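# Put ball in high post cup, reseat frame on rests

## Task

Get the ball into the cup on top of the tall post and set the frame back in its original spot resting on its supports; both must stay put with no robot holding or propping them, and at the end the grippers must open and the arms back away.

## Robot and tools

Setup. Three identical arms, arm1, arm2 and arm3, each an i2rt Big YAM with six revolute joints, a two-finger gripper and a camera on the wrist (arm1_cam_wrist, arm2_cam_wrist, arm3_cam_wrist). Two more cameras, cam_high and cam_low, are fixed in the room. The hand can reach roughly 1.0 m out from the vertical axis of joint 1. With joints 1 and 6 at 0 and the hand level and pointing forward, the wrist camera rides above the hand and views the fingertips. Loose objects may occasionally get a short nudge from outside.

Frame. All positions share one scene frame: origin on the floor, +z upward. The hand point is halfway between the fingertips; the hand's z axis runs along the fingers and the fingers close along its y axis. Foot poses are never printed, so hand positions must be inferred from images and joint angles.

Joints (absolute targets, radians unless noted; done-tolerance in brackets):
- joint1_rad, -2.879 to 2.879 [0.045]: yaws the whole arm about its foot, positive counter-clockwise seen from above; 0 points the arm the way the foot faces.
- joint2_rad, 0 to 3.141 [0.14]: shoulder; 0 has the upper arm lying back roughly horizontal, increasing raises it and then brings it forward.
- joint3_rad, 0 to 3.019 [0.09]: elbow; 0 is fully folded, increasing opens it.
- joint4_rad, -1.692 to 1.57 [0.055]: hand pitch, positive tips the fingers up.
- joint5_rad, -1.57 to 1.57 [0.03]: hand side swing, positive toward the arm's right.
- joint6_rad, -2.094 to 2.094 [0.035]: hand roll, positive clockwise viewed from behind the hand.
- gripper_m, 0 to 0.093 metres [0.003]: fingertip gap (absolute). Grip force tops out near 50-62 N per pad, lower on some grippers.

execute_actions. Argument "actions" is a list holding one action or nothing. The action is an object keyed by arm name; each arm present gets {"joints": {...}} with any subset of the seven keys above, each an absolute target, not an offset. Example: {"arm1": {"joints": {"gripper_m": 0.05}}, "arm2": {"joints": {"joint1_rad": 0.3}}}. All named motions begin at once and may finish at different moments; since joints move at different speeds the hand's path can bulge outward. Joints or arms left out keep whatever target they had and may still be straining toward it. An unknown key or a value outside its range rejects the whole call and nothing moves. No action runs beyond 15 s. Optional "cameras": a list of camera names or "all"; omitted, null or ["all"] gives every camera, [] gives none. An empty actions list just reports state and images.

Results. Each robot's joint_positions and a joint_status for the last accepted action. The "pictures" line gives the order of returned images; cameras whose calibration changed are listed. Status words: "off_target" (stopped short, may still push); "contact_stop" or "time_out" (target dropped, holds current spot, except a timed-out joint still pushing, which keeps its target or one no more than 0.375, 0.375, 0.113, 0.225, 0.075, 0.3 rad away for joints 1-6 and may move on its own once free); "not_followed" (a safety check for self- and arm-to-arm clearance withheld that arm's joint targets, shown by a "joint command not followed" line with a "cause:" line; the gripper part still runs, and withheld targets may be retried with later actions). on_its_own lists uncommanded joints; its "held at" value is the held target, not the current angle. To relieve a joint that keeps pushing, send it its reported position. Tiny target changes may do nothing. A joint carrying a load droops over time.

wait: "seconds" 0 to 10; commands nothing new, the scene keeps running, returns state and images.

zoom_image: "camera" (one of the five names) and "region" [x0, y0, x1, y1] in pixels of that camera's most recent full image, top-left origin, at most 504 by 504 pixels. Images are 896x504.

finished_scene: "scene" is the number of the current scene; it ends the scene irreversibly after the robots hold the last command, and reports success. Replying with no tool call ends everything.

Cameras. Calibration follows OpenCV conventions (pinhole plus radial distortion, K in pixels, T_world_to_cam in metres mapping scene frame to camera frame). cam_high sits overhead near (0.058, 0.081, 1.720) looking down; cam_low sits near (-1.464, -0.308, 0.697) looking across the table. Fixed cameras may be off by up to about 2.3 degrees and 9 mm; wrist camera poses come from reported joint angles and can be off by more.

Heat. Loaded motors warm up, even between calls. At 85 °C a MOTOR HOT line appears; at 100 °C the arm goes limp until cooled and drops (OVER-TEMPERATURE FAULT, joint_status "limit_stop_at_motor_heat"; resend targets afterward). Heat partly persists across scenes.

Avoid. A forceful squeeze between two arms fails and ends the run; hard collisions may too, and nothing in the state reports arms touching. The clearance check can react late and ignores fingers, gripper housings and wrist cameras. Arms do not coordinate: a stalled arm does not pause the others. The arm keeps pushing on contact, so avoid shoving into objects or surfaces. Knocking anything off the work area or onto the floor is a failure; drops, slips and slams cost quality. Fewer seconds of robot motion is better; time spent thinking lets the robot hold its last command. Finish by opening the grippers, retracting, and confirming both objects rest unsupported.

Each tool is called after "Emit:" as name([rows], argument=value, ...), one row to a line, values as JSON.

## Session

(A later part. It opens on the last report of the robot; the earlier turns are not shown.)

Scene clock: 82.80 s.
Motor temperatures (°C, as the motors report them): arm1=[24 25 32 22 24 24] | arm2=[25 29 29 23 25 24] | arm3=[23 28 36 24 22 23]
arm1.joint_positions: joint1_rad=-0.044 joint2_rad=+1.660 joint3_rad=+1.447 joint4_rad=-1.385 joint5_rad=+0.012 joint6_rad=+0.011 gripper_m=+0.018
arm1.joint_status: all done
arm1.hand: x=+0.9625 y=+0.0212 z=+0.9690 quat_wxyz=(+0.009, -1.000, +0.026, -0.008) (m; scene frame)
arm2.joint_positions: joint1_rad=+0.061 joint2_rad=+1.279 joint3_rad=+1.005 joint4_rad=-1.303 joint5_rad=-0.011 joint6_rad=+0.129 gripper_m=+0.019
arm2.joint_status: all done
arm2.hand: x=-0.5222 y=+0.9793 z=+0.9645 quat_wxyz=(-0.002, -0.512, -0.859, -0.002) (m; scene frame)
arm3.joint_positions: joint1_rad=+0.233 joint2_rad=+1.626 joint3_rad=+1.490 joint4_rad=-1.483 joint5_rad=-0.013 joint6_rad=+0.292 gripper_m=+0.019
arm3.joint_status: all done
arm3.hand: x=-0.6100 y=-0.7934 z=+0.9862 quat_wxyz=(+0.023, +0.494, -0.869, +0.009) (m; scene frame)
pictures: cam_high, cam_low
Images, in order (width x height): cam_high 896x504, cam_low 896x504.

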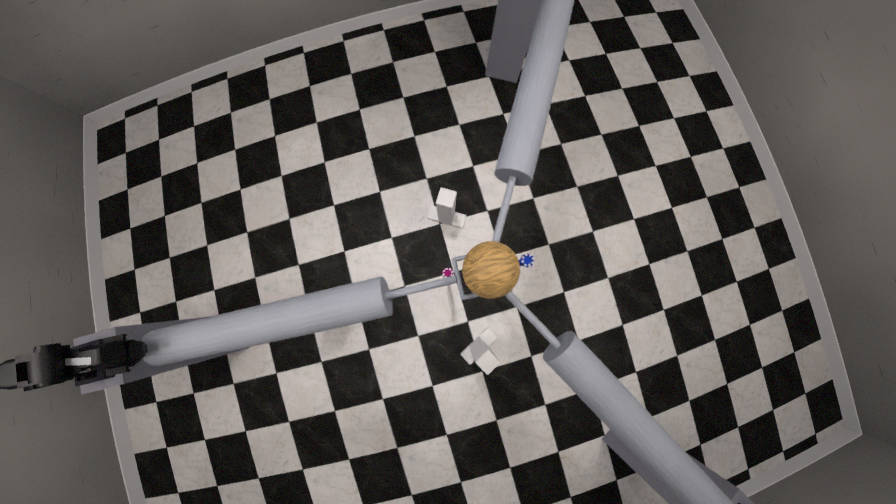

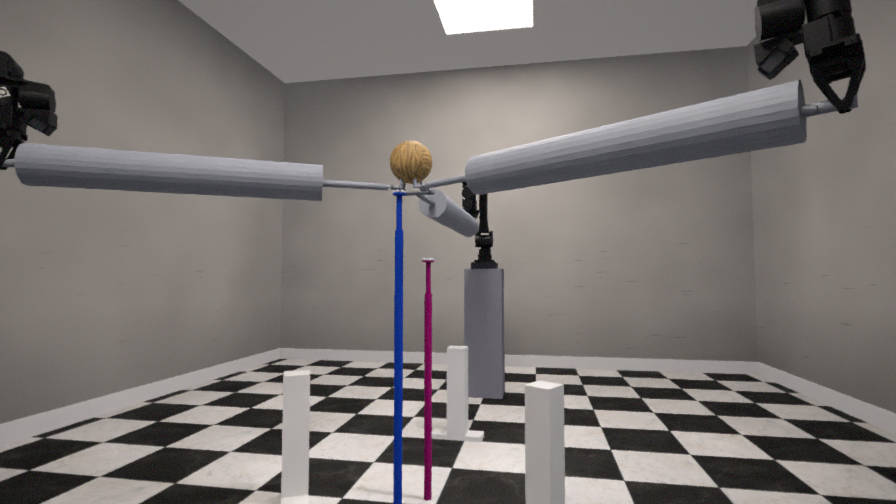

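Emit:
execute_actions([
  {"arm1":{"joints":{"joint1_rad":-0.028,"joint2_rad":1.774,"joint3_rad":1.71,"joint4_rad":-1.455}},"arm2":{"joints":{"joint1_rad":-0.126,"joint2_rad":1.178,"joint3_rad":0.953,"joint4_rad":-1.31,"joint6_rad":-0.058}},"arm3":{"joints":{"joint1_rad":0.35,"joint2_rad":1.546,"joint3_rad":1.483,"joint6_rad":0.417}}},
], cameras=[])

Emit:
execute_actions([
  {"arm1":{"joints":{"joint2_rad":1.93,"joint3_rad":1.945,"joint4_rad":-1.535}},"arm2":{"joints":{"joint1_rad":-0.315,"joint2_rad":1.118,"joint3_rad":0.906,"joint4_rad":-1.323,"joint6_rad":-0.247}},"arm3":{"joints":{"joint1_rad":0.477,"joint2_rad":1.538,"joint3_rad":1.474,"joint6_rad":0.544}}},
], cameras=["cam_low","cam_high"])

Emit:
zoom_image(camera="cam_low", region=[340, 120, 460, 240])

Emit:
zoom_image(camera="cam_high", region=[470, 200, 590, 320])

Scene clock: 90.27 s.
Motor temperatures (°C, as the motors report them): arm1=[24 25 33 22 24 24] | arm2=[25 28 29 23 25 24] | arm3=[23 28 35 24 22 23]
arm1.joint_positions: joint1_rad=-0.044 joint2_rad=+1.808 joint3_rad=+1.643 joint4_rad=-1.423 joint5_rad=+0.010 joint6_rad=+0.010 gripper_m=+0.018
arm1.joint_status: all done
arm1.hand: x=+0.9032 y=+0.0234 z=+0.9686 quat_wxyz=(+0.008, -1.000, +0.025, -0.004) (m; scene frame)
arm2.joint_positions: joint1_rad=-0.098 joint2_rad=+1.198 joint3_rad=+0.933 joint4_rad=-1.319 joint5_rad=-0.011 joint6_rad=-0.030 gripper_m=+0.019
arm2.joint_status: all done
arm2.hand: x=-0.5831 y=+0.9790 z=+0.9631 quat_wxyz=(-0.001, -0.512, -0.859, -0.004) (m; scene frame)
arm3.joint_positions: joint1_rad=+0.354 joint2_rad=+1.593 joint3_rad=+1.455 joint4_rad=-1.477 joint5_rad=-0.017 joint6_rad=+0.413 gripper_m=+0.019
arm3.joint_status: all done
arm3.hand: x=-0.6691 y=-0.7941 z=+0.9882 quat_wxyz=(+0.021, +0.494, -0.869, +0.009) (m; scene frame)
pictures: none
No camera images: the call's "cameras" was empty. Leave "cameras" out to get every camera's image.

Scene clock: 91.30 s.
Motor temperatures (°C, as the motors report them): arm1=[24 25 33 22 24 24] | arm2=[25 28 29 23 25 24] | arm3=[23 28 35 24 22 23]
arm1.joint_positions: joint1_rad=-0.046 joint2_rad=+1.967 joint3_rad=+1.878 joint4_rad=-1.494 joint5_rad=+0.010 joint6_rad=+0.009 gripper_m=+0.018
arm1.joint_status: all done
arm1.hand: x=+0.8444 y=+0.0263 z=+0.9695 quat_wxyz=(+0.008, -1.000, +0.025, +0.000) (m; scene frame)
arm2.joint_positions: joint1_rad=-0.288 joint2_rad=+1.137 joint3_rad=+0.883 joint4_rad=-1.334 joint5_rad=-0.012 joint6_rad=-0.220 gripper_m=+0.019
arm2.joint_status: all done
arm2.hand: x=-0.6441 y=+0.9793 z=+0.9617 quat_wxyz=(+0.000, -0.511, -0.860, -0.006) (m; scene frame)
arm3.joint_positions: joint1_rad=+0.480 joint2_rad=+1.586 joint3_rad=+1.445 joint4_rad=-1.477 joint5_rad=-0.021 joint6_rad=+0.537 gripper_m=+0.019
arm3.joint_status: all done
arm3.hand: x=-0.7280 y=-0.7946 z=+0.9879 quat_wxyz=(+0.022, +0.495, -0.869, +0.012) (m; scene frame)
pictures: cam_high, cam_low
Images, in order (width x height): cam_high 896x504, cam_low 896x504.

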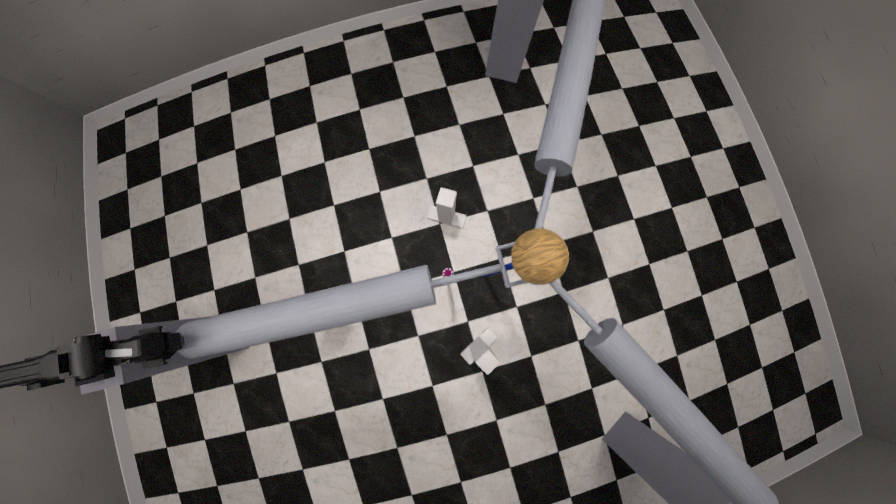

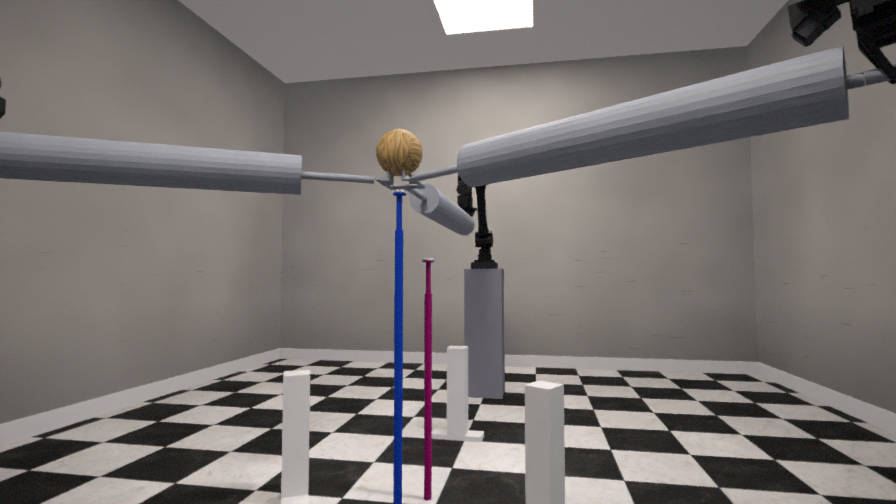

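Region (340, 120, 460, 240) of cam_low's 896x504 image, scaled by 4.200, with more detail than that image has.

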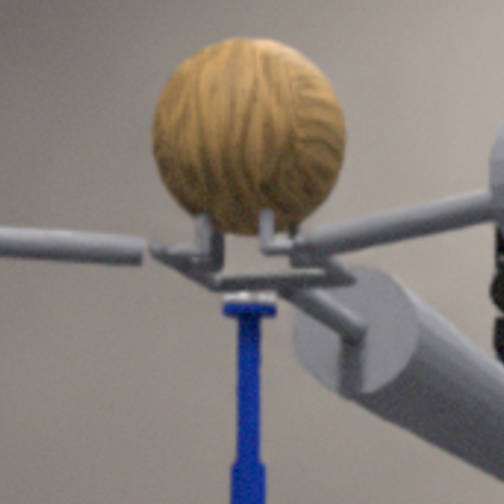

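Region (470, 200, 590, 320) of cam_high's 896x504 image, scaled by 4.200, with more detail than that image has.

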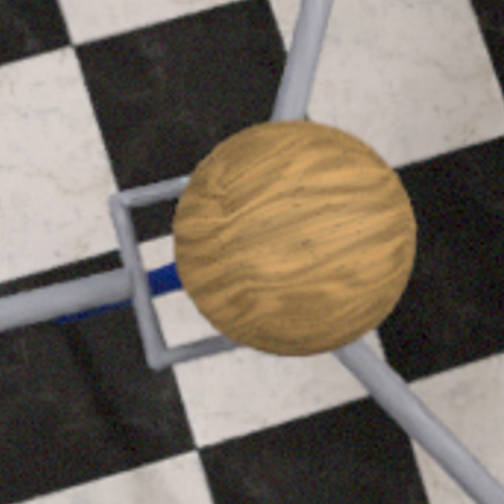

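Emit:
execute_actions([
  {"arm1":{"joints":{"joint1_rad":-0.04,"joint2_rad":1.94,"joint3_rad":1.847,"joint4_rad":-1.445}},"arm2":{"joints":{"joint2_rad":1.15,"joint3_rad":0.862,"joint4_rad":-1.25}},"arm3":{"joints":{"joint2_rad":1.58,"joint3_rad":1.43,"joint4_rad":-1.395}}},
], cameras=[])

Emit:
execute_actions([
  {"arm1":{"joints":{"joint2_rad":1.95,"joint3_rad":1.813,"joint4_rad":-1.403}},"arm2":{"joints":{"joint2_rad":1.166,"joint3_rad":0.828,"joint4_rad":-1.2}},"arm3":{"joints":{"joint2_rad":1.593,"joint3_rad":1.396,"joint4_rad":-1.352}}},
], cameras=["cam_low"])

Emit:
zoom_image(camera="cam_low", region=[340, 120, 460, 240])

Scene clock: 99.47 s.
Motor temperatures (°C, as the motors report them): arm1=[24 26 34 22 24 24] | arm2=[25 28 29 23 25 24] | arm3=[23 28 34 24 22 23]
arm1.joint_positions: joint1_rad=-0.046 joint2_rad=+1.971 joint3_rad=+1.840 joint4_rad=-1.447 joint5_rad=+0.007 joint6_rad=+0.009 gripper_m=+0.018
arm1.joint_status: all done
arm1.hand: x=+0.8435 y=+0.0260 z=+0.9525 quat_wxyz=(+0.007, -1.000, +0.025, +0.002) (m; scene frame)
arm2.joint_positions: joint1_rad=-0.288 joint2_rad=+1.161 joint3_rad=+0.845 joint4_rad=-1.280 joint5_rad=-0.007 joint6_rad=-0.221 gripper_m=+0.019
arm2.joint_status: all done
arm2.hand: x=-0.6450 y=+0.9784 z=+0.9413 quat_wxyz=(+0.004, -0.511, -0.860, -0.007) (m; scene frame)
arm3.joint_positions: joint1_rad=+0.480 joint2_rad=+1.586 joint3_rad=+1.406 joint4_rad=-1.433 joint5_rad=-0.019 joint6_rad=+0.538 gripper_m=+0.019
arm3.joint_status: all done
arm3.hand: x=-0.7277 y=-0.7958 z=+0.9732 quat_wxyz=(+0.020, +0.495, -0.869, +0.010) (m; scene frame)
pictures: none
No camera images: the call's "cameras" was empty. Leave "cameras" out to get every camera's image.

Scene clock: 100.13 s.
Motor temperatures (°C, as the motors report them): arm1=[24 26 34 22 24 24] | arm2=[25 28 29 23 25 24] | arm3=[23 27 34 24 22 23]
arm1.joint_positions: joint1_rad=-0.046 joint2_rad=+1.976 joint3_rad=+1.808 joint4_rad=-1.405 joint5_rad=+0.007 joint6_rad=+0.009 gripper_m=+0.018
arm1.joint_status: all done
arm1.hand: x=+0.8426 y=+0.0262 z=+0.9372 quat_wxyz=(+0.007, -1.000, +0.025, +0.004) (m; scene frame)
arm2.joint_positions: joint1_rad=-0.288 joint2_rad=+1.176 joint3_rad=+0.811 joint4_rad=-1.231 joint5_rad=-0.007 joint6_rad=-0.221 gripper_m=+0.019
arm2.joint_status: all done
arm2.hand: x=-0.6451 y=+0.9788 z=+0.9250 quat_wxyz=(+0.004, -0.511, -0.860, -0.007) (m; scene frame)
arm3.joint_positions: joint1_rad=+0.480 joint2_rad=+1.598 joint3_rad=+1.371 joint4_rad=-1.388 joint5_rad=-0.019 joint6_rad=+0.538 gripper_m=+0.019
arm3.joint_status: all done
arm3.hand: x=-0.7278 y=-0.7951 z=+0.9548 quat_wxyz=(+0.020, +0.495, -0.869, +0.011) (m; scene frame)
pictures: cam_low
Images, in order (width x height): cam_low 896x504.

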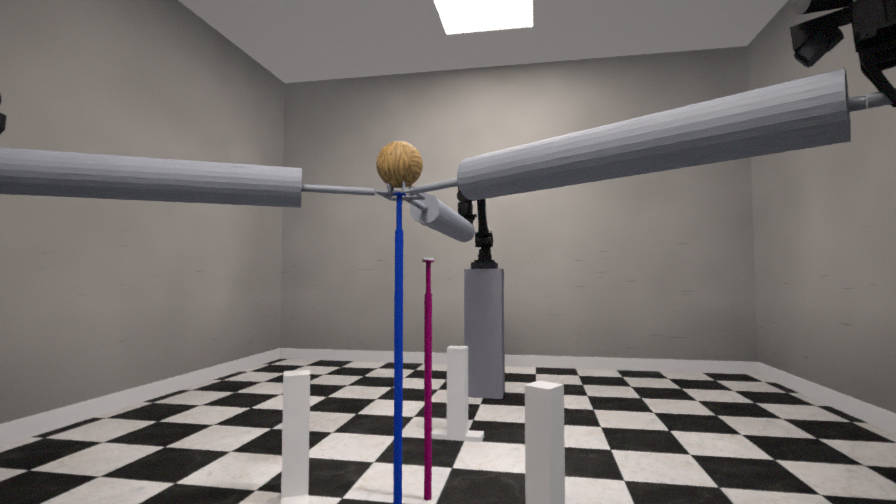

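Region (340, 120, 460, 240) of cam_low's 896x504 image, scaled by 4.200, with more detail than that image has.

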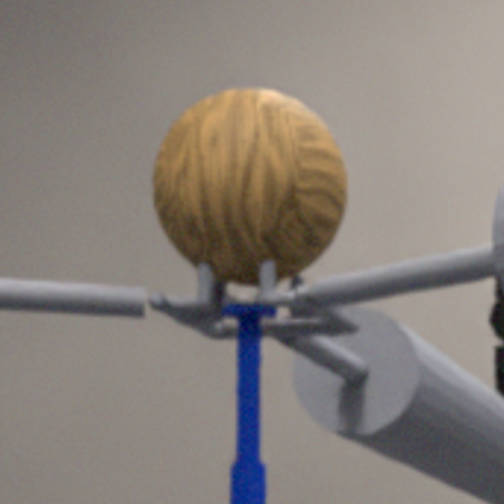

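Emit:
execute_actions([
  {"arm1":{"joints":{"joint2_rad":1.964,"joint3_rad":1.78,"joint4_rad":-1.365}},"arm2":{"joints":{"joint2_rad":1.185,"joint3_rad":0.797,"joint4_rad":-1.15}},"arm3":{"joints":{"joint2_rad":1.608,"joint3_rad":1.362,"joint4_rad":-1.307}}},
], cameras=[])

Emit:
execute_actions([
  {"arm1":{"joints":{"joint2_rad":1.985,"joint3_rad":1.745,"joint4_rad":-1.32}},"arm2":{"joints":{"joint2_rad":1.212,"joint3_rad":0.762,"joint4_rad":-1.09}},"arm3":{"joints":{"joint2_rad":1.626,"joint3_rad":1.325,"joint4_rad":-1.255}}},
], cameras=[])

Emit:
execute_actions([
  {"arm1":{"joints":{"joint2_rad":2.002,"joint3_rad":1.714,"joint4_rad":-1.273}},"arm2":{"joints":{"joint2_rad":1.243,"joint3_rad":0.729,"joint4_rad":-1.027}},"arm3":{"joints":{"joint2_rad":1.646,"joint3_rad":1.291,"joint4_rad":-1.203}}},
], cameras=["cam_low"])

Emit:
zoom_image(camera="cam_low", region=[340, 120, 460, 240])

Scene clock: 107.37 s.
Motor temperatures (°C, as the motors report them): arm1=[24 27 32 22 24 24] | arm2=[25 28 29 23 25 24] | arm3=[23 27 34 24 22 23]
arm1.joint_positions: joint1_rad=-0.046 joint2_rad=+1.983 joint3_rad=+1.780 joint4_rad=-1.368 joint5_rad=+0.006 joint6_rad=+0.008 gripper_m=+0.018
arm1.joint_status: all done
arm1.hand: x=+0.8423 y=+0.0261 z=+0.9227 quat_wxyz=(+0.006, -1.000, +0.025, +0.005) (m; scene frame)
arm2.joint_positions: joint1_rad=-0.288 joint2_rad=+1.192 joint3_rad=+0.783 joint4_rad=-1.186 joint5_rad=-0.007 joint6_rad=-0.221 gripper_m=+0.019
arm2.joint_status: all done
arm2.hand: x=-0.6452 y=+0.9788 z=+0.9105 quat_wxyz=(+0.004, -0.511, -0.860, -0.007) (m; scene frame)
arm3.joint_positions: joint1_rad=+0.480 joint2_rad=+1.607 joint3_rad=+1.341 joint4_rad=-1.346 joint5_rad=-0.018 joint6_rad=+0.538 gripper_m=+0.019
arm3.joint_status: all done
arm3.hand: x=-0.7277 y=-0.7948 z=+0.9393 quat_wxyz=(+0.020, +0.495, -0.869, +0.010) (m; scene frame)
pictures: none
No camera images: the call's "cameras" was empty. Leave "cameras" out to get every camera's image.

Scene clock: 108.07 s.
Motor temperatures (°C, as the motors report them): arm1=[24 27 32 22 24 24] | arm2=[25 28 29 23 25 24] | arm3=[23 27 34 24 22 23]
arm1.joint_positions: joint1_rad=-0.046 joint2_rad=+1.998 joint3_rad=+1.747 joint4_rad=-1.322 joint5_rad=+0.005 joint6_rad=+0.008 gripper_m=+0.018
arm1.joint_status: all done
arm1.hand: x=+0.8417 y=+0.0262 z=+0.9017 quat_wxyz=(+0.006, -1.000, +0.025, +0.005) (m; scene frame)
arm2.joint_positions: joint1_rad=-0.288 joint2_rad=+1.219 joint3_rad=+0.748 joint4_rad=-1.126 joint5_rad=-0.007 joint6_rad=-0.222 gripper_m=+0.019
arm2.joint_status: all done
arm2.hand: x=-0.6453 y=+0.9791 z=+0.8910 quat_wxyz=(+0.005, -0.511, -0.860, -0.007) (m; scene frame)
arm3.joint_positions: joint1_rad=+0.480 joint2_rad=+1.625 joint3_rad=+1.304 joint4_rad=-1.293 joint5_rad=-0.017 joint6_rad=+0.538 gripper_m=+0.019
arm3.joint_status: all done
arm3.hand: x=-0.7277 y=-0.7944 z=+0.9180 quat_wxyz=(+0.019, +0.495, -0.869, +0.011) (m; scene frame)
pictures: none
No camera images: the call's "cameras" was empty. Leave "cameras" out to get every camera's image.

Scene clock: 108.77 s.
Motor temperatures (°C, as the motors report them): arm1=[24 27 32 22 24 24] | arm2=[25 28 29 23 25 24] | arm3=[23 27 34 24 22 23]
arm1.joint_positions: joint1_rad=-0.046 joint2_rad=+2.013 joint3_rad=+1.717 joint4_rad=-1.275 joint5_rad=+0.005 joint6_rad=+0.008 gripper_m=+0.018
arm1.joint_status: all done
arm1.hand: x=+0.8408 y=+0.0263 z=+0.8816 quat_wxyz=(+0.006, -1.000, +0.025, +0.005) (m; scene frame)
arm2.joint_positions: joint1_rad=-0.288 joint2_rad=+1.251 joint3_rad=+0.714 joint4_rad=-1.063 joint5_rad=-0.007 joint6_rad=-0.222 gripper_m=+0.019
arm2.joint_status: all done
arm2.hand: x=-0.6455 y=+0.9794 z=+0.8710 quat_wxyz=(+0.006, -0.511, -0.860, -0.008) (m; scene frame)
arm3.joint_positions: joint1_rad=+0.480 joint2_rad=+1.646 joint3_rad=+1.270 joint4_rad=-1.239 joint5_rad=-0.016 joint6_rad=+0.538 gripper_m=+0.019
arm3.joint_status: all done
arm3.hand: x=-0.7277 y=-0.7937 z=+0.8962 quat_wxyz=(+0.019, +0.495, -0.869, +0.012) (m; scene frame)
pictures: cam_low
Images, in order (width x height): cam_low 896x504.

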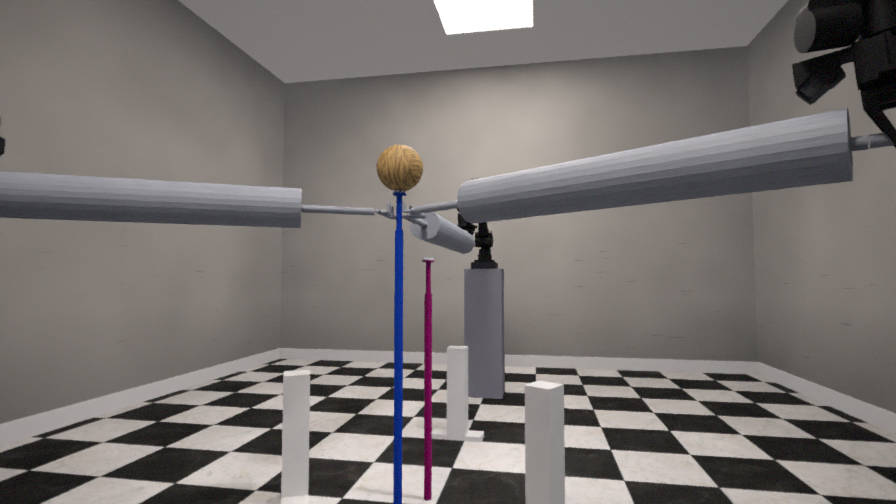

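Region (340, 120, 460, 240) of cam_low's 896x504 image, scaled by 4.200, with more detail than that image has.

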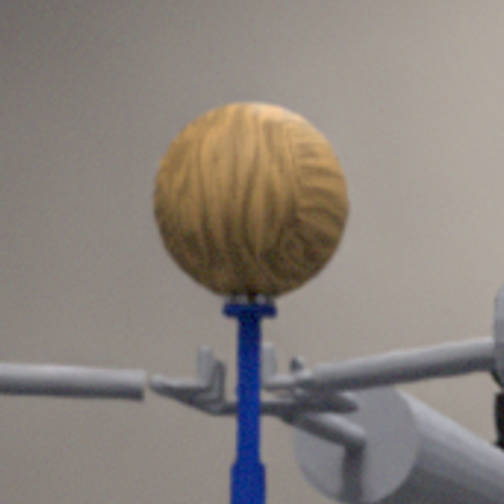

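Emit:
execute_actions(actions=[], cameras=["cam_low","cam_high"])

Scene clock: 125.93 s.
Motor temperatures (°C, as the motors report them): arm1=[24 28 31 22 24 24] | arm2=[25 27 29 23 25 24] | arm3=[23 27 33 24 22 23]
arm1.joint_positions: joint1_rad=-0.046 joint2_rad=+2.013 joint3_rad=+1.717 joint4_rad=-1.275 joint5_rad=+0.005 joint6_rad=+0.008 gripper_m=+0.018
arm1.joint_status: all done
arm1.hand: x=+0.8408 y=+0.0263 z=+0.8816 quat_wxyz=(+0.006, -1.000, +0.025, +0.005) (m; scene frame)
arm2.joint_positions: joint1_rad=-0.288 joint2_rad=+1.251 joint3_rad=+0.714 joint4_rad=-1.063 joint5_rad=-0.007 joint6_rad=-0.222 gripper_m=+0.019
arm2.joint_status: all done
arm2.hand: x=-0.6455 y=+0.9794 z=+0.8710 quat_wxyz=(+0.006, -0.511, -0.860, -0.008) (m; scene frame)
arm3.joint_positions: joint1_rad=+0.480 joint2_rad=+1.646 joint3_rad=+1.270 joint4_rad=-1.239 joint5_rad=-0.016 joint6_rad=+0.538 gripper_m=+0.019
arm3.joint_status: all done
arm3.hand: x=-0.7277 y=-0.7937 z=+0.8962 quat_wxyz=(+0.019, +0.495, -0.869, +0.012) (m; scene frame)
pictures: cam_high, cam_low
Images, in order (width x height): cam_high 896x504, cam_low 896x504.

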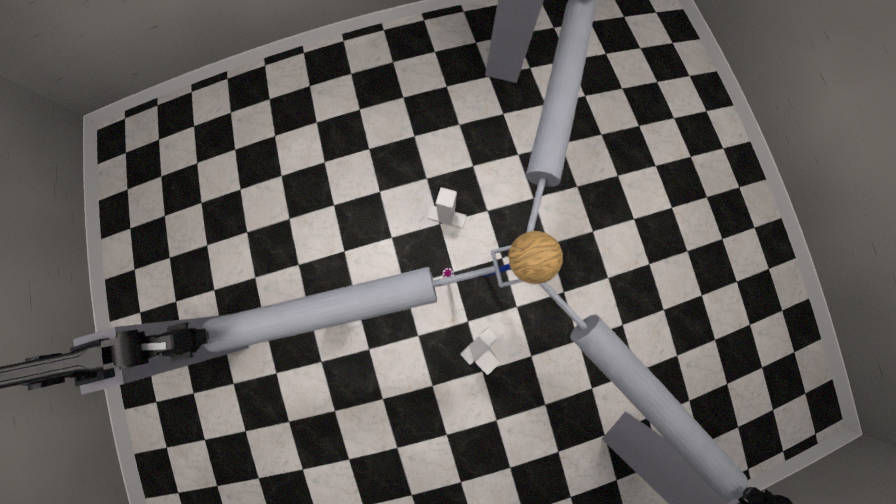

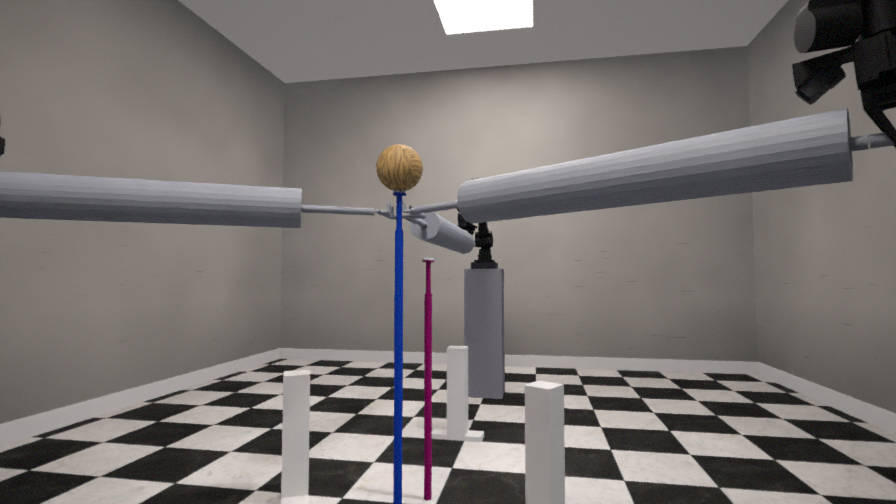

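Emit:
execute_actions([
  {"arm1":{"joints":{"joint2_rad":1.91,"joint3_rad":1.61,"joint4_rad":-1.225}},"arm2":{"joints":{"joint1_rad":-0.19,"joint2_rad":1.265,"joint3_rad":0.77,"joint6_rad":-0.12}},"arm3":{"joints":{"joint1_rad":0.408,"joint3_rad":1.31,"joint6_rad":0.455}}},
], cameras=["cam_low"])

Emit:
zoom_image(camera="cam_low", region=[340,140,460,240])

Scene clock: 134.97 s.
Motor temperatures (°C, as the motors report them): arm1=[24 28 31 22 23 24] | arm2=[25 27 29 23 25 24] | arm3=[23 26 33 24 22 23]
arm1.joint_positions: joint1_rad=-0.046 joint2_rad=+1.957 joint3_rad=+1.604 joint4_rad=-1.224 joint5_rad=+0.008 joint6_rad=+0.008 gripper_m=+0.018
arm1.joint_status: all done
arm1.hand: x=+0.8671 y=+0.0261 z=+0.8732 quat_wxyz=(+0.007, -1.000, +0.025, +0.002) (m; scene frame)
arm2.joint_positions: joint1_rad=-0.190 joint2_rad=+1.268 joint3_rad=+0.714 joint4_rad=-1.033 joint5_rad=-0.002 joint6_rad=-0.121 gripper_m=+0.019
arm2.joint_status: all done
arm2.hand: x=-0.6172 y=+0.9823 z=+0.8663 quat_wxyz=(+0.003, -0.512, -0.859, -0.001) (m; scene frame)
arm3.joint_positions: joint1_rad=+0.419 joint2_rad=+1.646 joint3_rad=+1.270 joint4_rad=-1.226 joint5_rad=-0.022 joint6_rad=+0.477 gripper_m=+0.019
arm3.joint_status: all done
arm3.hand: x=-0.7003 y=-0.7913 z=+0.8959 quat_wxyz=(+0.019, +0.495, -0.869, +0.004) (m; scene frame)
pictures: cam_low
Images, in order (width x height): cam_low 896x504.

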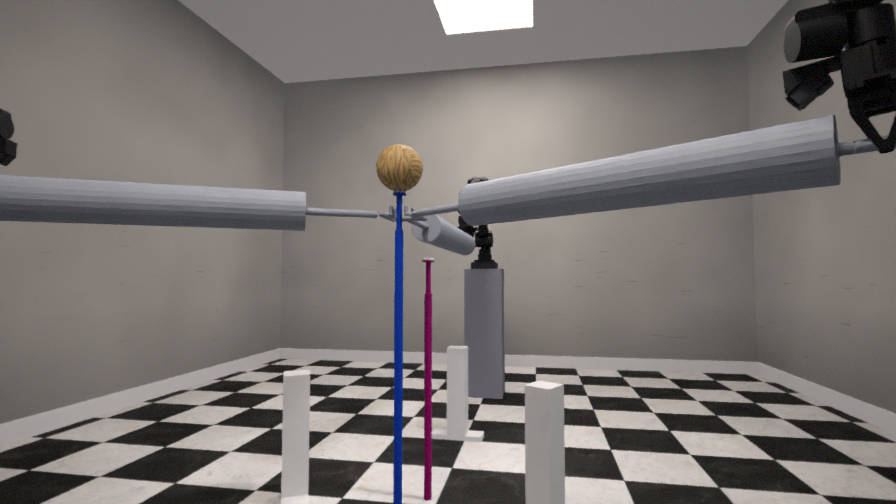

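Region (340, 140, 460, 240) of cam_low's 896x504 image, scaled by 4.200, with more detail than that image has.

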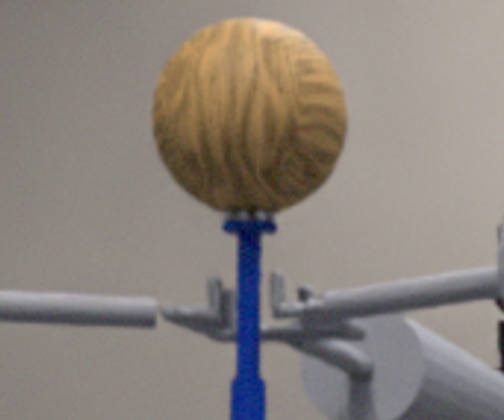

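Emit:
execute_actions([
  {"arm1":{"joints":{"joint1_rad":-0.035,"joint2_rad":1.825,"joint3_rad":1.5,"joint4_rad":-1.2}},"arm2":{"joints":{"joint1_rad":-0.1,"joint2_rad":1.305,"joint3_rad":0.82,"joint4_rad":-1.04,"joint6_rad":-0.03}},"arm3":{"joints":{"joint1_rad":0.338,"joint3_rad":1.325,"joint6_rad":0.385}}},
], cameras=["cam_low"])

Emit:
execute_actions([
  {"arm1":{"joints":{"joint2_rad":1.69,"joint3_rad":1.305,"joint4_rad":-1.145}},"arm2":{"joints":{"joint1_rad":0.053,"joint2_rad":1.385,"joint3_rad":0.895,"joint4_rad":-1.035,"joint6_rad":0.125}},"arm3":{"joints":{"joint1_rad":0.212,"joint2_rad":1.668,"joint3_rad":1.365,"joint4_rad":-1.22,"joint6_rad":0.26}}},
], cameras=["cam_low","cam_high"])

Scene clock: 140.63 s.
Motor temperatures (°C, as the motors report them): arm1=[24 28 31 22 23 24] | arm2=[25 27 30 23 25 24] | arm3=[23 26 34 24 22 23]
arm1.joint_positions: joint1_rad=-0.046 joint2_rad=+1.864 joint3_rad=+1.492 joint4_rad=-1.205 joint5_rad=+0.007 joint6_rad=+0.008 gripper_m=+0.018
arm1.joint_status: all done
arm1.hand: x=+0.9009 y=+0.0244 z=+0.8831 quat_wxyz=(+0.006, -1.000, +0.025, +0.002) (m; scene frame)
arm2.joint_positions: joint1_rad=-0.101 joint2_rad=+1.313 joint3_rad=+0.757 joint4_rad=-1.033 joint5_rad=-0.004 joint6_rad=-0.032 gripper_m=+0.019
arm2.joint_status: all done
arm2.hand: x=-0.5855 y=+0.9786 z=+0.8676 quat_wxyz=(+0.004, -0.512, -0.859, -0.002) (m; scene frame)
arm3.joint_positions: joint1_rad=+0.345 joint2_rad=+1.646 joint3_rad=+1.270 joint4_rad=-1.226 joint5_rad=-0.018 joint6_rad=+0.403 gripper_m=+0.019
arm3.joint_status: all done
arm3.hand: x=-0.6654 y=-0.7945 z=+0.8957 quat_wxyz=(+0.018, +0.495, -0.869, +0.004) (m; scene frame)
pictures: cam_low
Images, in order (width x height): cam_low 896x504.

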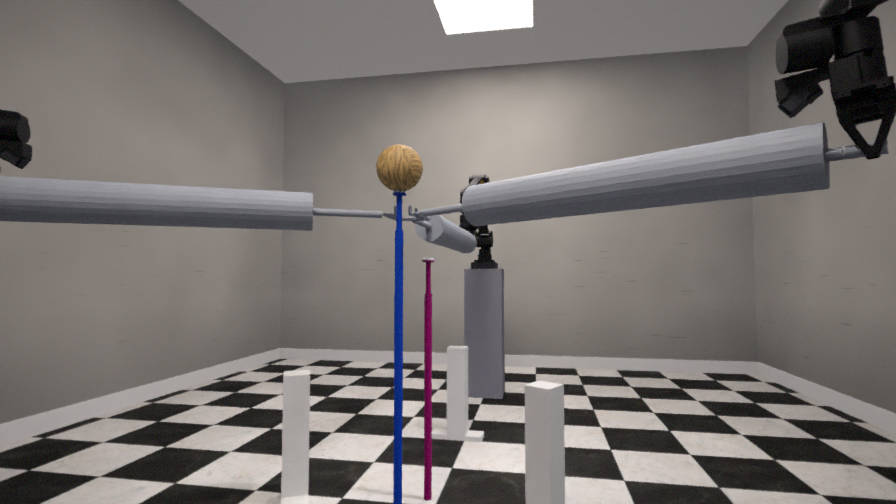

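Scene clock: 141.67 s.
Motor temperatures (°C, as the motors report them): arm1=[24 28 31 22 23 24] | arm2=[25 27 30 23 25 24] | arm3=[23 26 34 24 22 23]
arm1.joint_positions: joint1_rad=-0.045 joint2_rad=+1.722 joint3_rad=+1.297 joint4_rad=-1.162 joint5_rad=+0.006 joint6_rad=+0.008 gripper_m=+0.018
arm1.joint_status: all done
arm1.hand: x=+0.9615 y=+0.0210 z=+0.8853 quat_wxyz=(+0.006, -1.000, +0.024, -0.003) (m; scene frame)
arm2.joint_positions: joint1_rad=+0.050 joint2_rad=+1.397 joint3_rad=+0.847 joint4_rad=-1.032 joint5_rad=-0.002 joint6_rad=+0.118 gripper_m=+0.019
arm2.joint_status: all done
arm2.hand: x=-0.5255 y=+0.9740 z=+0.8705 quat_wxyz=(+0.002, -0.512, -0.859, +0.001) (m; scene frame)
arm3.joint_positions: joint1_rad=+0.214 joint2_rad=+1.668 joint3_rad=+1.291 joint4_rad=-1.226 joint5_rad=-0.013 joint6_rad=+0.273 gripper_m=+0.019
arm3.joint_status: all done
arm3.hand: x=-0.6027 y=-0.7986 z=+0.8932 quat_wxyz=(+0.017, +0.494, -0.869, +0.003) (m; scene frame)
pictures: cam_high, cam_low
Images, in order (width x height): cam_high 896x504, cam_low 896x504.

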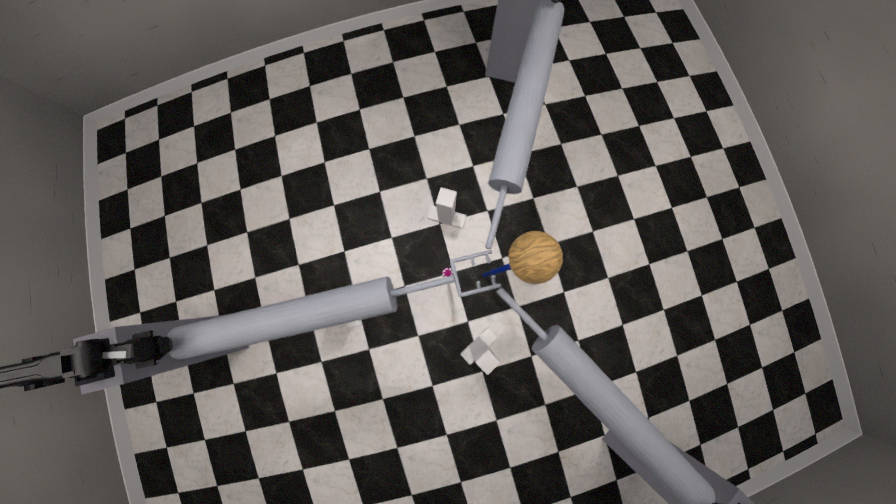

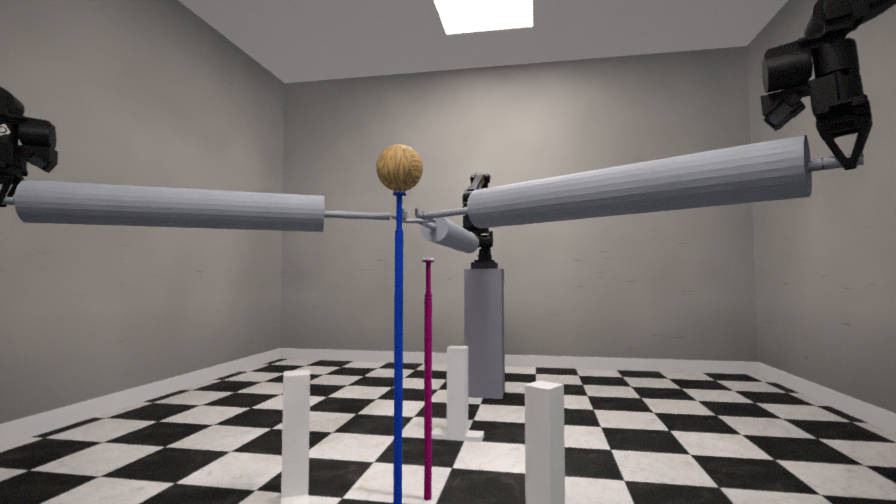

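Clear.

Emit:
execute_actions([
  {"arm1":{"joints":{"joint2_rad":1.565,"joint3_rad":1.13,"joint4_rad":-1.1}},"arm2":{"joints":{"joint1_rad":0.178,"joint2_rad":1.473,"joint3_rad":0.988,"joint4_rad":-1.035,"joint6_rad":0.252}},"arm3":{"joints":{"joint1_rad":0.097,"joint2_rad":1.71,"joint3_rad":1.427,"joint4_rad":-1.24,"joint6_rad":0.145}}},
], cameras=[])

Emit:
execute_actions([
  {"arm1":{"joints":{"joint2_rad":1.425,"joint3_rad":0.97,"joint4_rad":-1.09}},"arm2":{"joints":{"joint1_rad":0.279,"joint2_rad":1.576,"joint3_rad":1.107,"joint4_rad":-1.05,"joint6_rad":0.353}},"arm3":{"joints":{"joint1_rad":-0.011,"joint2_rad":1.763,"joint3_rad":1.5,"joint4_rad":-1.26,"joint6_rad":0.037}}},
], cameras=[])

Emit:
execute_actions([
  {"arm1":{"joints":{"joint1_rad":-0.03,"joint2_rad":1.276,"joint3_rad":0.822,"joint4_rad":-1.1}},"arm2":{"joints":{"joint1_rad":0.36,"joint2_rad":1.684,"joint3_rad":1.244,"joint4_rad":-1.075,"joint6_rad":0.434}},"arm3":{"joints":{"joint1_rad":-0.11,"joint2_rad":1.828,"joint3_rad":1.592,"joint4_rad":-1.285,"joint6_rad":-0.062}}},
], cameras=[])

Emit:
execute_actions([
  {"arm1":{"joints":{"joint2_rad":1.142,"joint3_rad":0.65,"joint4_rad":-1.075}},"arm2":{"joints":{"joint1_rad":0.424,"joint2_rad":1.82,"joint3_rad":1.38,"joint4_rad":-1.065,"joint6_rad":0.5}},"arm3":{"joints":{"joint1_rad":-0.202,"joint2_rad":1.926,"joint3_rad":1.685,"joint4_rad":-1.28,"joint6_rad":-0.151}}},
], cameras=["cam_high"])

Emit:
execute_actions([
  {"arm1":{"joints":{"joint2_rad":1.281,"joint3_rad":0.56,"joint4_rad":-0.852}},"arm2":{"joints":{"joint2_rad":1.892,"joint3_rad":1.274,"joint4_rad":-0.927}},"arm3":{"joints":{"joint2_rad":1.986,"joint3_rad":1.562,"joint4_rad":-1.135}}},
], cameras=["cam_high"])

Scene clock: 150.13 s.
Motor temperatures (°C, as the motors report them): arm1=[24 28 31 22 23 24] | arm2=[25 27 31 23 25 24] | arm3=[23 26 36 24 22 23]
arm1.joint_positions: joint1_rad=-0.045 joint2_rad=+1.594 joint3_rad=+1.117 joint4_rad=-1.115 joint5_rad=+0.007 joint6_rad=+0.008 gripper_m=+0.018
arm1.joint_status: all done
arm1.hand: x=+1.0187 y=+0.0189 z=+0.8797 quat_wxyz=(+0.007, -1.000, +0.024, -0.005) (m; scene frame)
arm2.joint_positions: joint1_rad=+0.174 joint2_rad=+1.489 joint3_rad=+0.941 joint4_rad=-1.031 joint5_rad=-0.001 joint6_rad=+0.244 gripper_m=+0.019
arm2.joint_status: all done
arm2.hand: x=-0.4673 y=+0.9735 z=+0.8697 quat_wxyz=(+0.001, -0.512, -0.859, +0.003) (m; scene frame)
arm3.joint_positions: joint1_rad=+0.101 joint2_rad=+1.713 joint3_rad=+1.352 joint4_rad=-1.244 joint5_rad=-0.013 joint6_rad=+0.160 gripper_m=+0.019
arm3.joint_status: all done
arm3.hand: x=-0.5451 y=-0.7983 z=+0.8935 quat_wxyz=(+0.019, +0.494, -0.869, +0.002) (m; scene frame)
pictures: none
No camera images: the call's "cameras" was empty. Leave "cameras" out to get every camera's image.

Scene clock: 151.10 s.
Motor temperatures (°C, as the motors report them): arm1=[24 28 31 22 23 24] | arm2=[25 27 31 23 25 24] | arm3=[23 26 36 24 22 23]
arm1.joint_positions: joint1_rad=-0.045 joint2_rad=+1.447 joint3_rad=+0.954 joint4_rad=-1.097 joint5_rad=+0.007 joint6_rad=+0.008 gripper_m=+0.018
arm1.joint_status: all done
arm1.hand: x=+1.0772 y=+0.0165 z=+0.8809 quat_wxyz=(+0.007, -1.000, +0.024, -0.004) (m; scene frame)
arm2.joint_positions: joint1_rad=+0.274 joint2_rad=+1.595 joint3_rad=+1.059 joint4_rad=-1.041 joint5_rad=+0.001 joint6_rad=+0.344 gripper_m=+0.019
arm2.joint_status: all done
arm2.hand: x=-0.4086 y=+0.9714 z=+0.8677 quat_wxyz=(+0.000, -0.512, -0.859, +0.004) (m; scene frame)
arm3.joint_positions: joint1_rad=-0.006 joint2_rad=+1.768 joint3_rad=+1.429 joint4_rad=-1.264 joint5_rad=-0.010 joint6_rad=+0.053 gripper_m=+0.019
arm3.joint_status: all done
arm3.hand: x=-0.4860 y=-0.7998 z=+0.8936 quat_wxyz=(+0.017, +0.494, -0.869, +0.001) (m; scene frame)
pictures: none
No camera images: the call's "cameras" was empty. Leave "cameras" out to get every camera's image.

Scene clock: 152.00 s.
Motor temperatures (°C, as the motors report them): arm1=[24 28 31 22 23 24] | arm2=[25 27 31 23 25 24] | arm3=[23 27 37 24 22 23]
arm1.joint_positions: joint1_rad=-0.045 joint2_rad=+1.294 joint3_rad=+0.804 joint4_rad=-1.099 joint5_rad=+0.007 joint6_rad=+0.008 gripper_m=+0.018
arm1.joint_status: all done
arm1.hand: x=+1.1350 y=+0.0141 z=+0.8798 quat_wxyz=(+0.007, -1.000, +0.024, -0.004) (m; scene frame)
arm2.joint_positions: joint1_rad=+0.354 joint2_rad=+1.705 joint3_rad=+1.192 joint4_rad=-1.060 joint5_rad=+0.005 joint6_rad=+0.424 gripper_m=+0.019
arm2.joint_status: all done
arm2.hand: x=-0.3506 y=+0.9691 z=+0.8645 quat_wxyz=(-0.002, -0.513, -0.859, +0.007) (m; scene frame)
arm3.joint_positions: joint1_rad=-0.103 joint2_rad=+1.834 joint3_rad=+1.522 joint4_rad=-1.286 joint5_rad=-0.008 joint6_rad=-0.043 gripper_m=+0.019
arm3.joint_status: all done
arm3.hand: x=-0.4274 y=-0.8017 z=+0.8931 quat_wxyz=(+0.015, +0.494, -0.869, -0.001) (m; scene frame)
pictures: none
No camera images: the call's "cameras" was empty. Leave "cameras" out to get every camera's image.

Scene clock: 152.90 s.
Motor temperatures (°C, as the motors report them): arm1=[24 27 31 22 23 24] | arm2=[25 27 31 23 25 24] | arm3=[23 27 37 24 22 23]
arm1.joint_positions: joint1_rad=-0.044 joint2_rad=+1.156 joint3_rad=+0.642 joint4_rad=-1.090 joint5_rad=+0.007 joint6_rad=+0.008 gripper_m=+0.018
arm1.joint_status: all done
arm1.hand: x=+1.1953 y=+0.0115 z=+0.8624 quat_wxyz=(+0.007, -1.000, +0.024, -0.011) (m; scene frame)
arm2.joint_positions: joint1_rad=+0.417 joint2_rad=+1.845 joint3_rad=+1.331 joint4_rad=-1.057 joint5_rad=+0.004 joint6_rad=+0.488 gripper_m=+0.019
arm2.joint_status: all done
arm2.hand: x=-0.2914 y=+0.9653 z=+0.8439 quat_wxyz=(-0.002, -0.513, -0.859, +0.006) (m; scene frame)
arm3.joint_positions: joint1_rad=-0.196 joint2_rad=+1.938 joint3_rad=+1.619 joint4_rad=-1.280 joint5_rad=-0.004 joint6_rad=-0.136 gripper_m=+0.019
arm3.joint_status: all done
arm3.hand: x=-0.3650 y=-0.8049 z=+0.8710 quat_wxyz=(+0.015, +0.494, -0.869, +0.000) (m; scene frame)
pictures: cam_high
Images, in order (width x height): cam_high 896x504.

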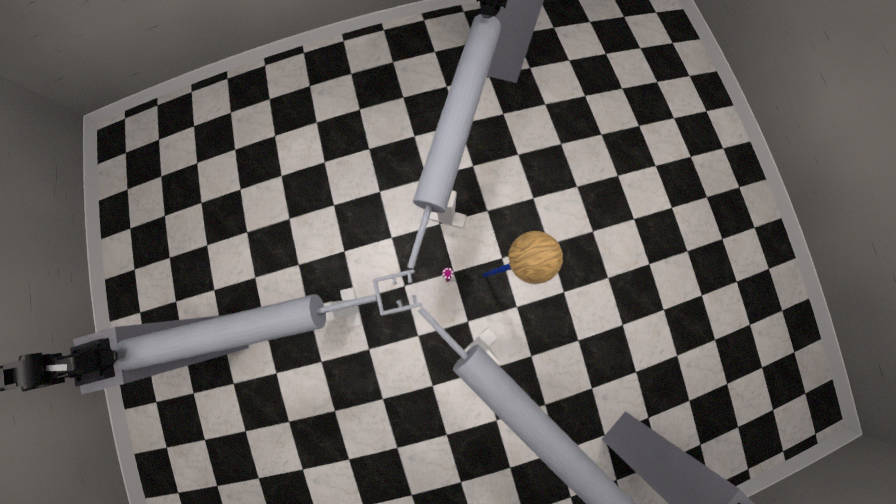

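Scene clock: 153.90 s.
Motor temperatures (°C, as the motors report them): arm1=[24 27 31 22 23 24] | arm2=[25 28 31 23 25 24] | arm3=[23 27 36 24 22 23]
arm1.joint_positions: joint1_rad=-0.044 joint2_rad=+1.293 joint3_rad=+0.554 joint4_rad=-0.870 joint5_rad=+0.009 joint6_rad=+0.008 gripper_m=+0.018
arm1.joint_status: all done
arm1.hand: x=+1.1944 y=+0.0122 z=+0.8016 quat_wxyz=(+0.007, -1.000, +0.024, -0.014) (m; scene frame)
arm2.joint_positions: joint1_rad=+0.422 joint2_rad=+1.921 joint3_rad=+1.279 joint4_rad=-0.929 joint5_rad=+0.004 joint6_rad=+0.492 gripper_m=+0.019
arm2.joint_status: all done
arm2.hand: x=-0.2904 y=+0.9672 z=+0.7894 quat_wxyz=(-0.003, -0.512, -0.859, +0.006) (m; scene frame)
arm3.joint_positions: joint1_rad=-0.196 joint2_rad=+2.007 joint3_rad=+1.554 joint4_rad=-1.144 joint5_rad=-0.006 joint6_rad=-0.137 gripper_m=+0.019
arm3.joint_status: all done
arm3.hand: x=-0.3632 y=-0.8019 z=+0.8091 quat_wxyz=(+0.015, +0.494, -0.869, -0.001) (m; scene frame)
pictures: cam_high
Images, in order (width x height): cam_high 896x504.

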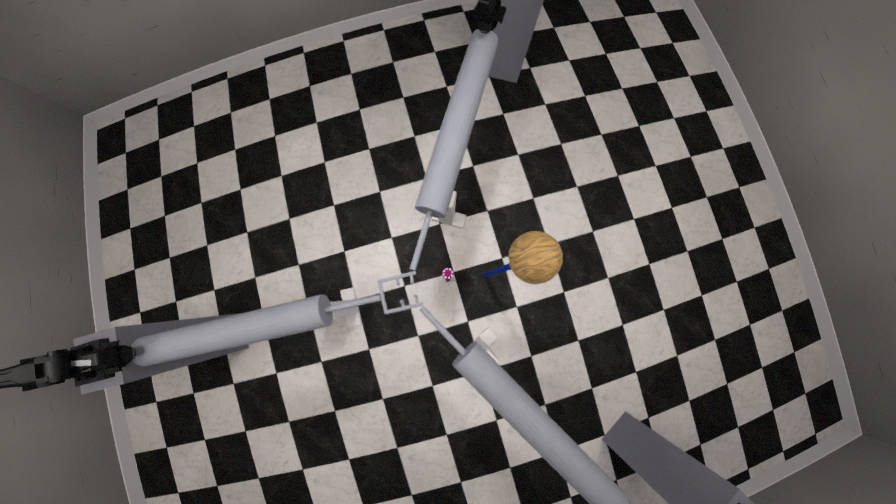

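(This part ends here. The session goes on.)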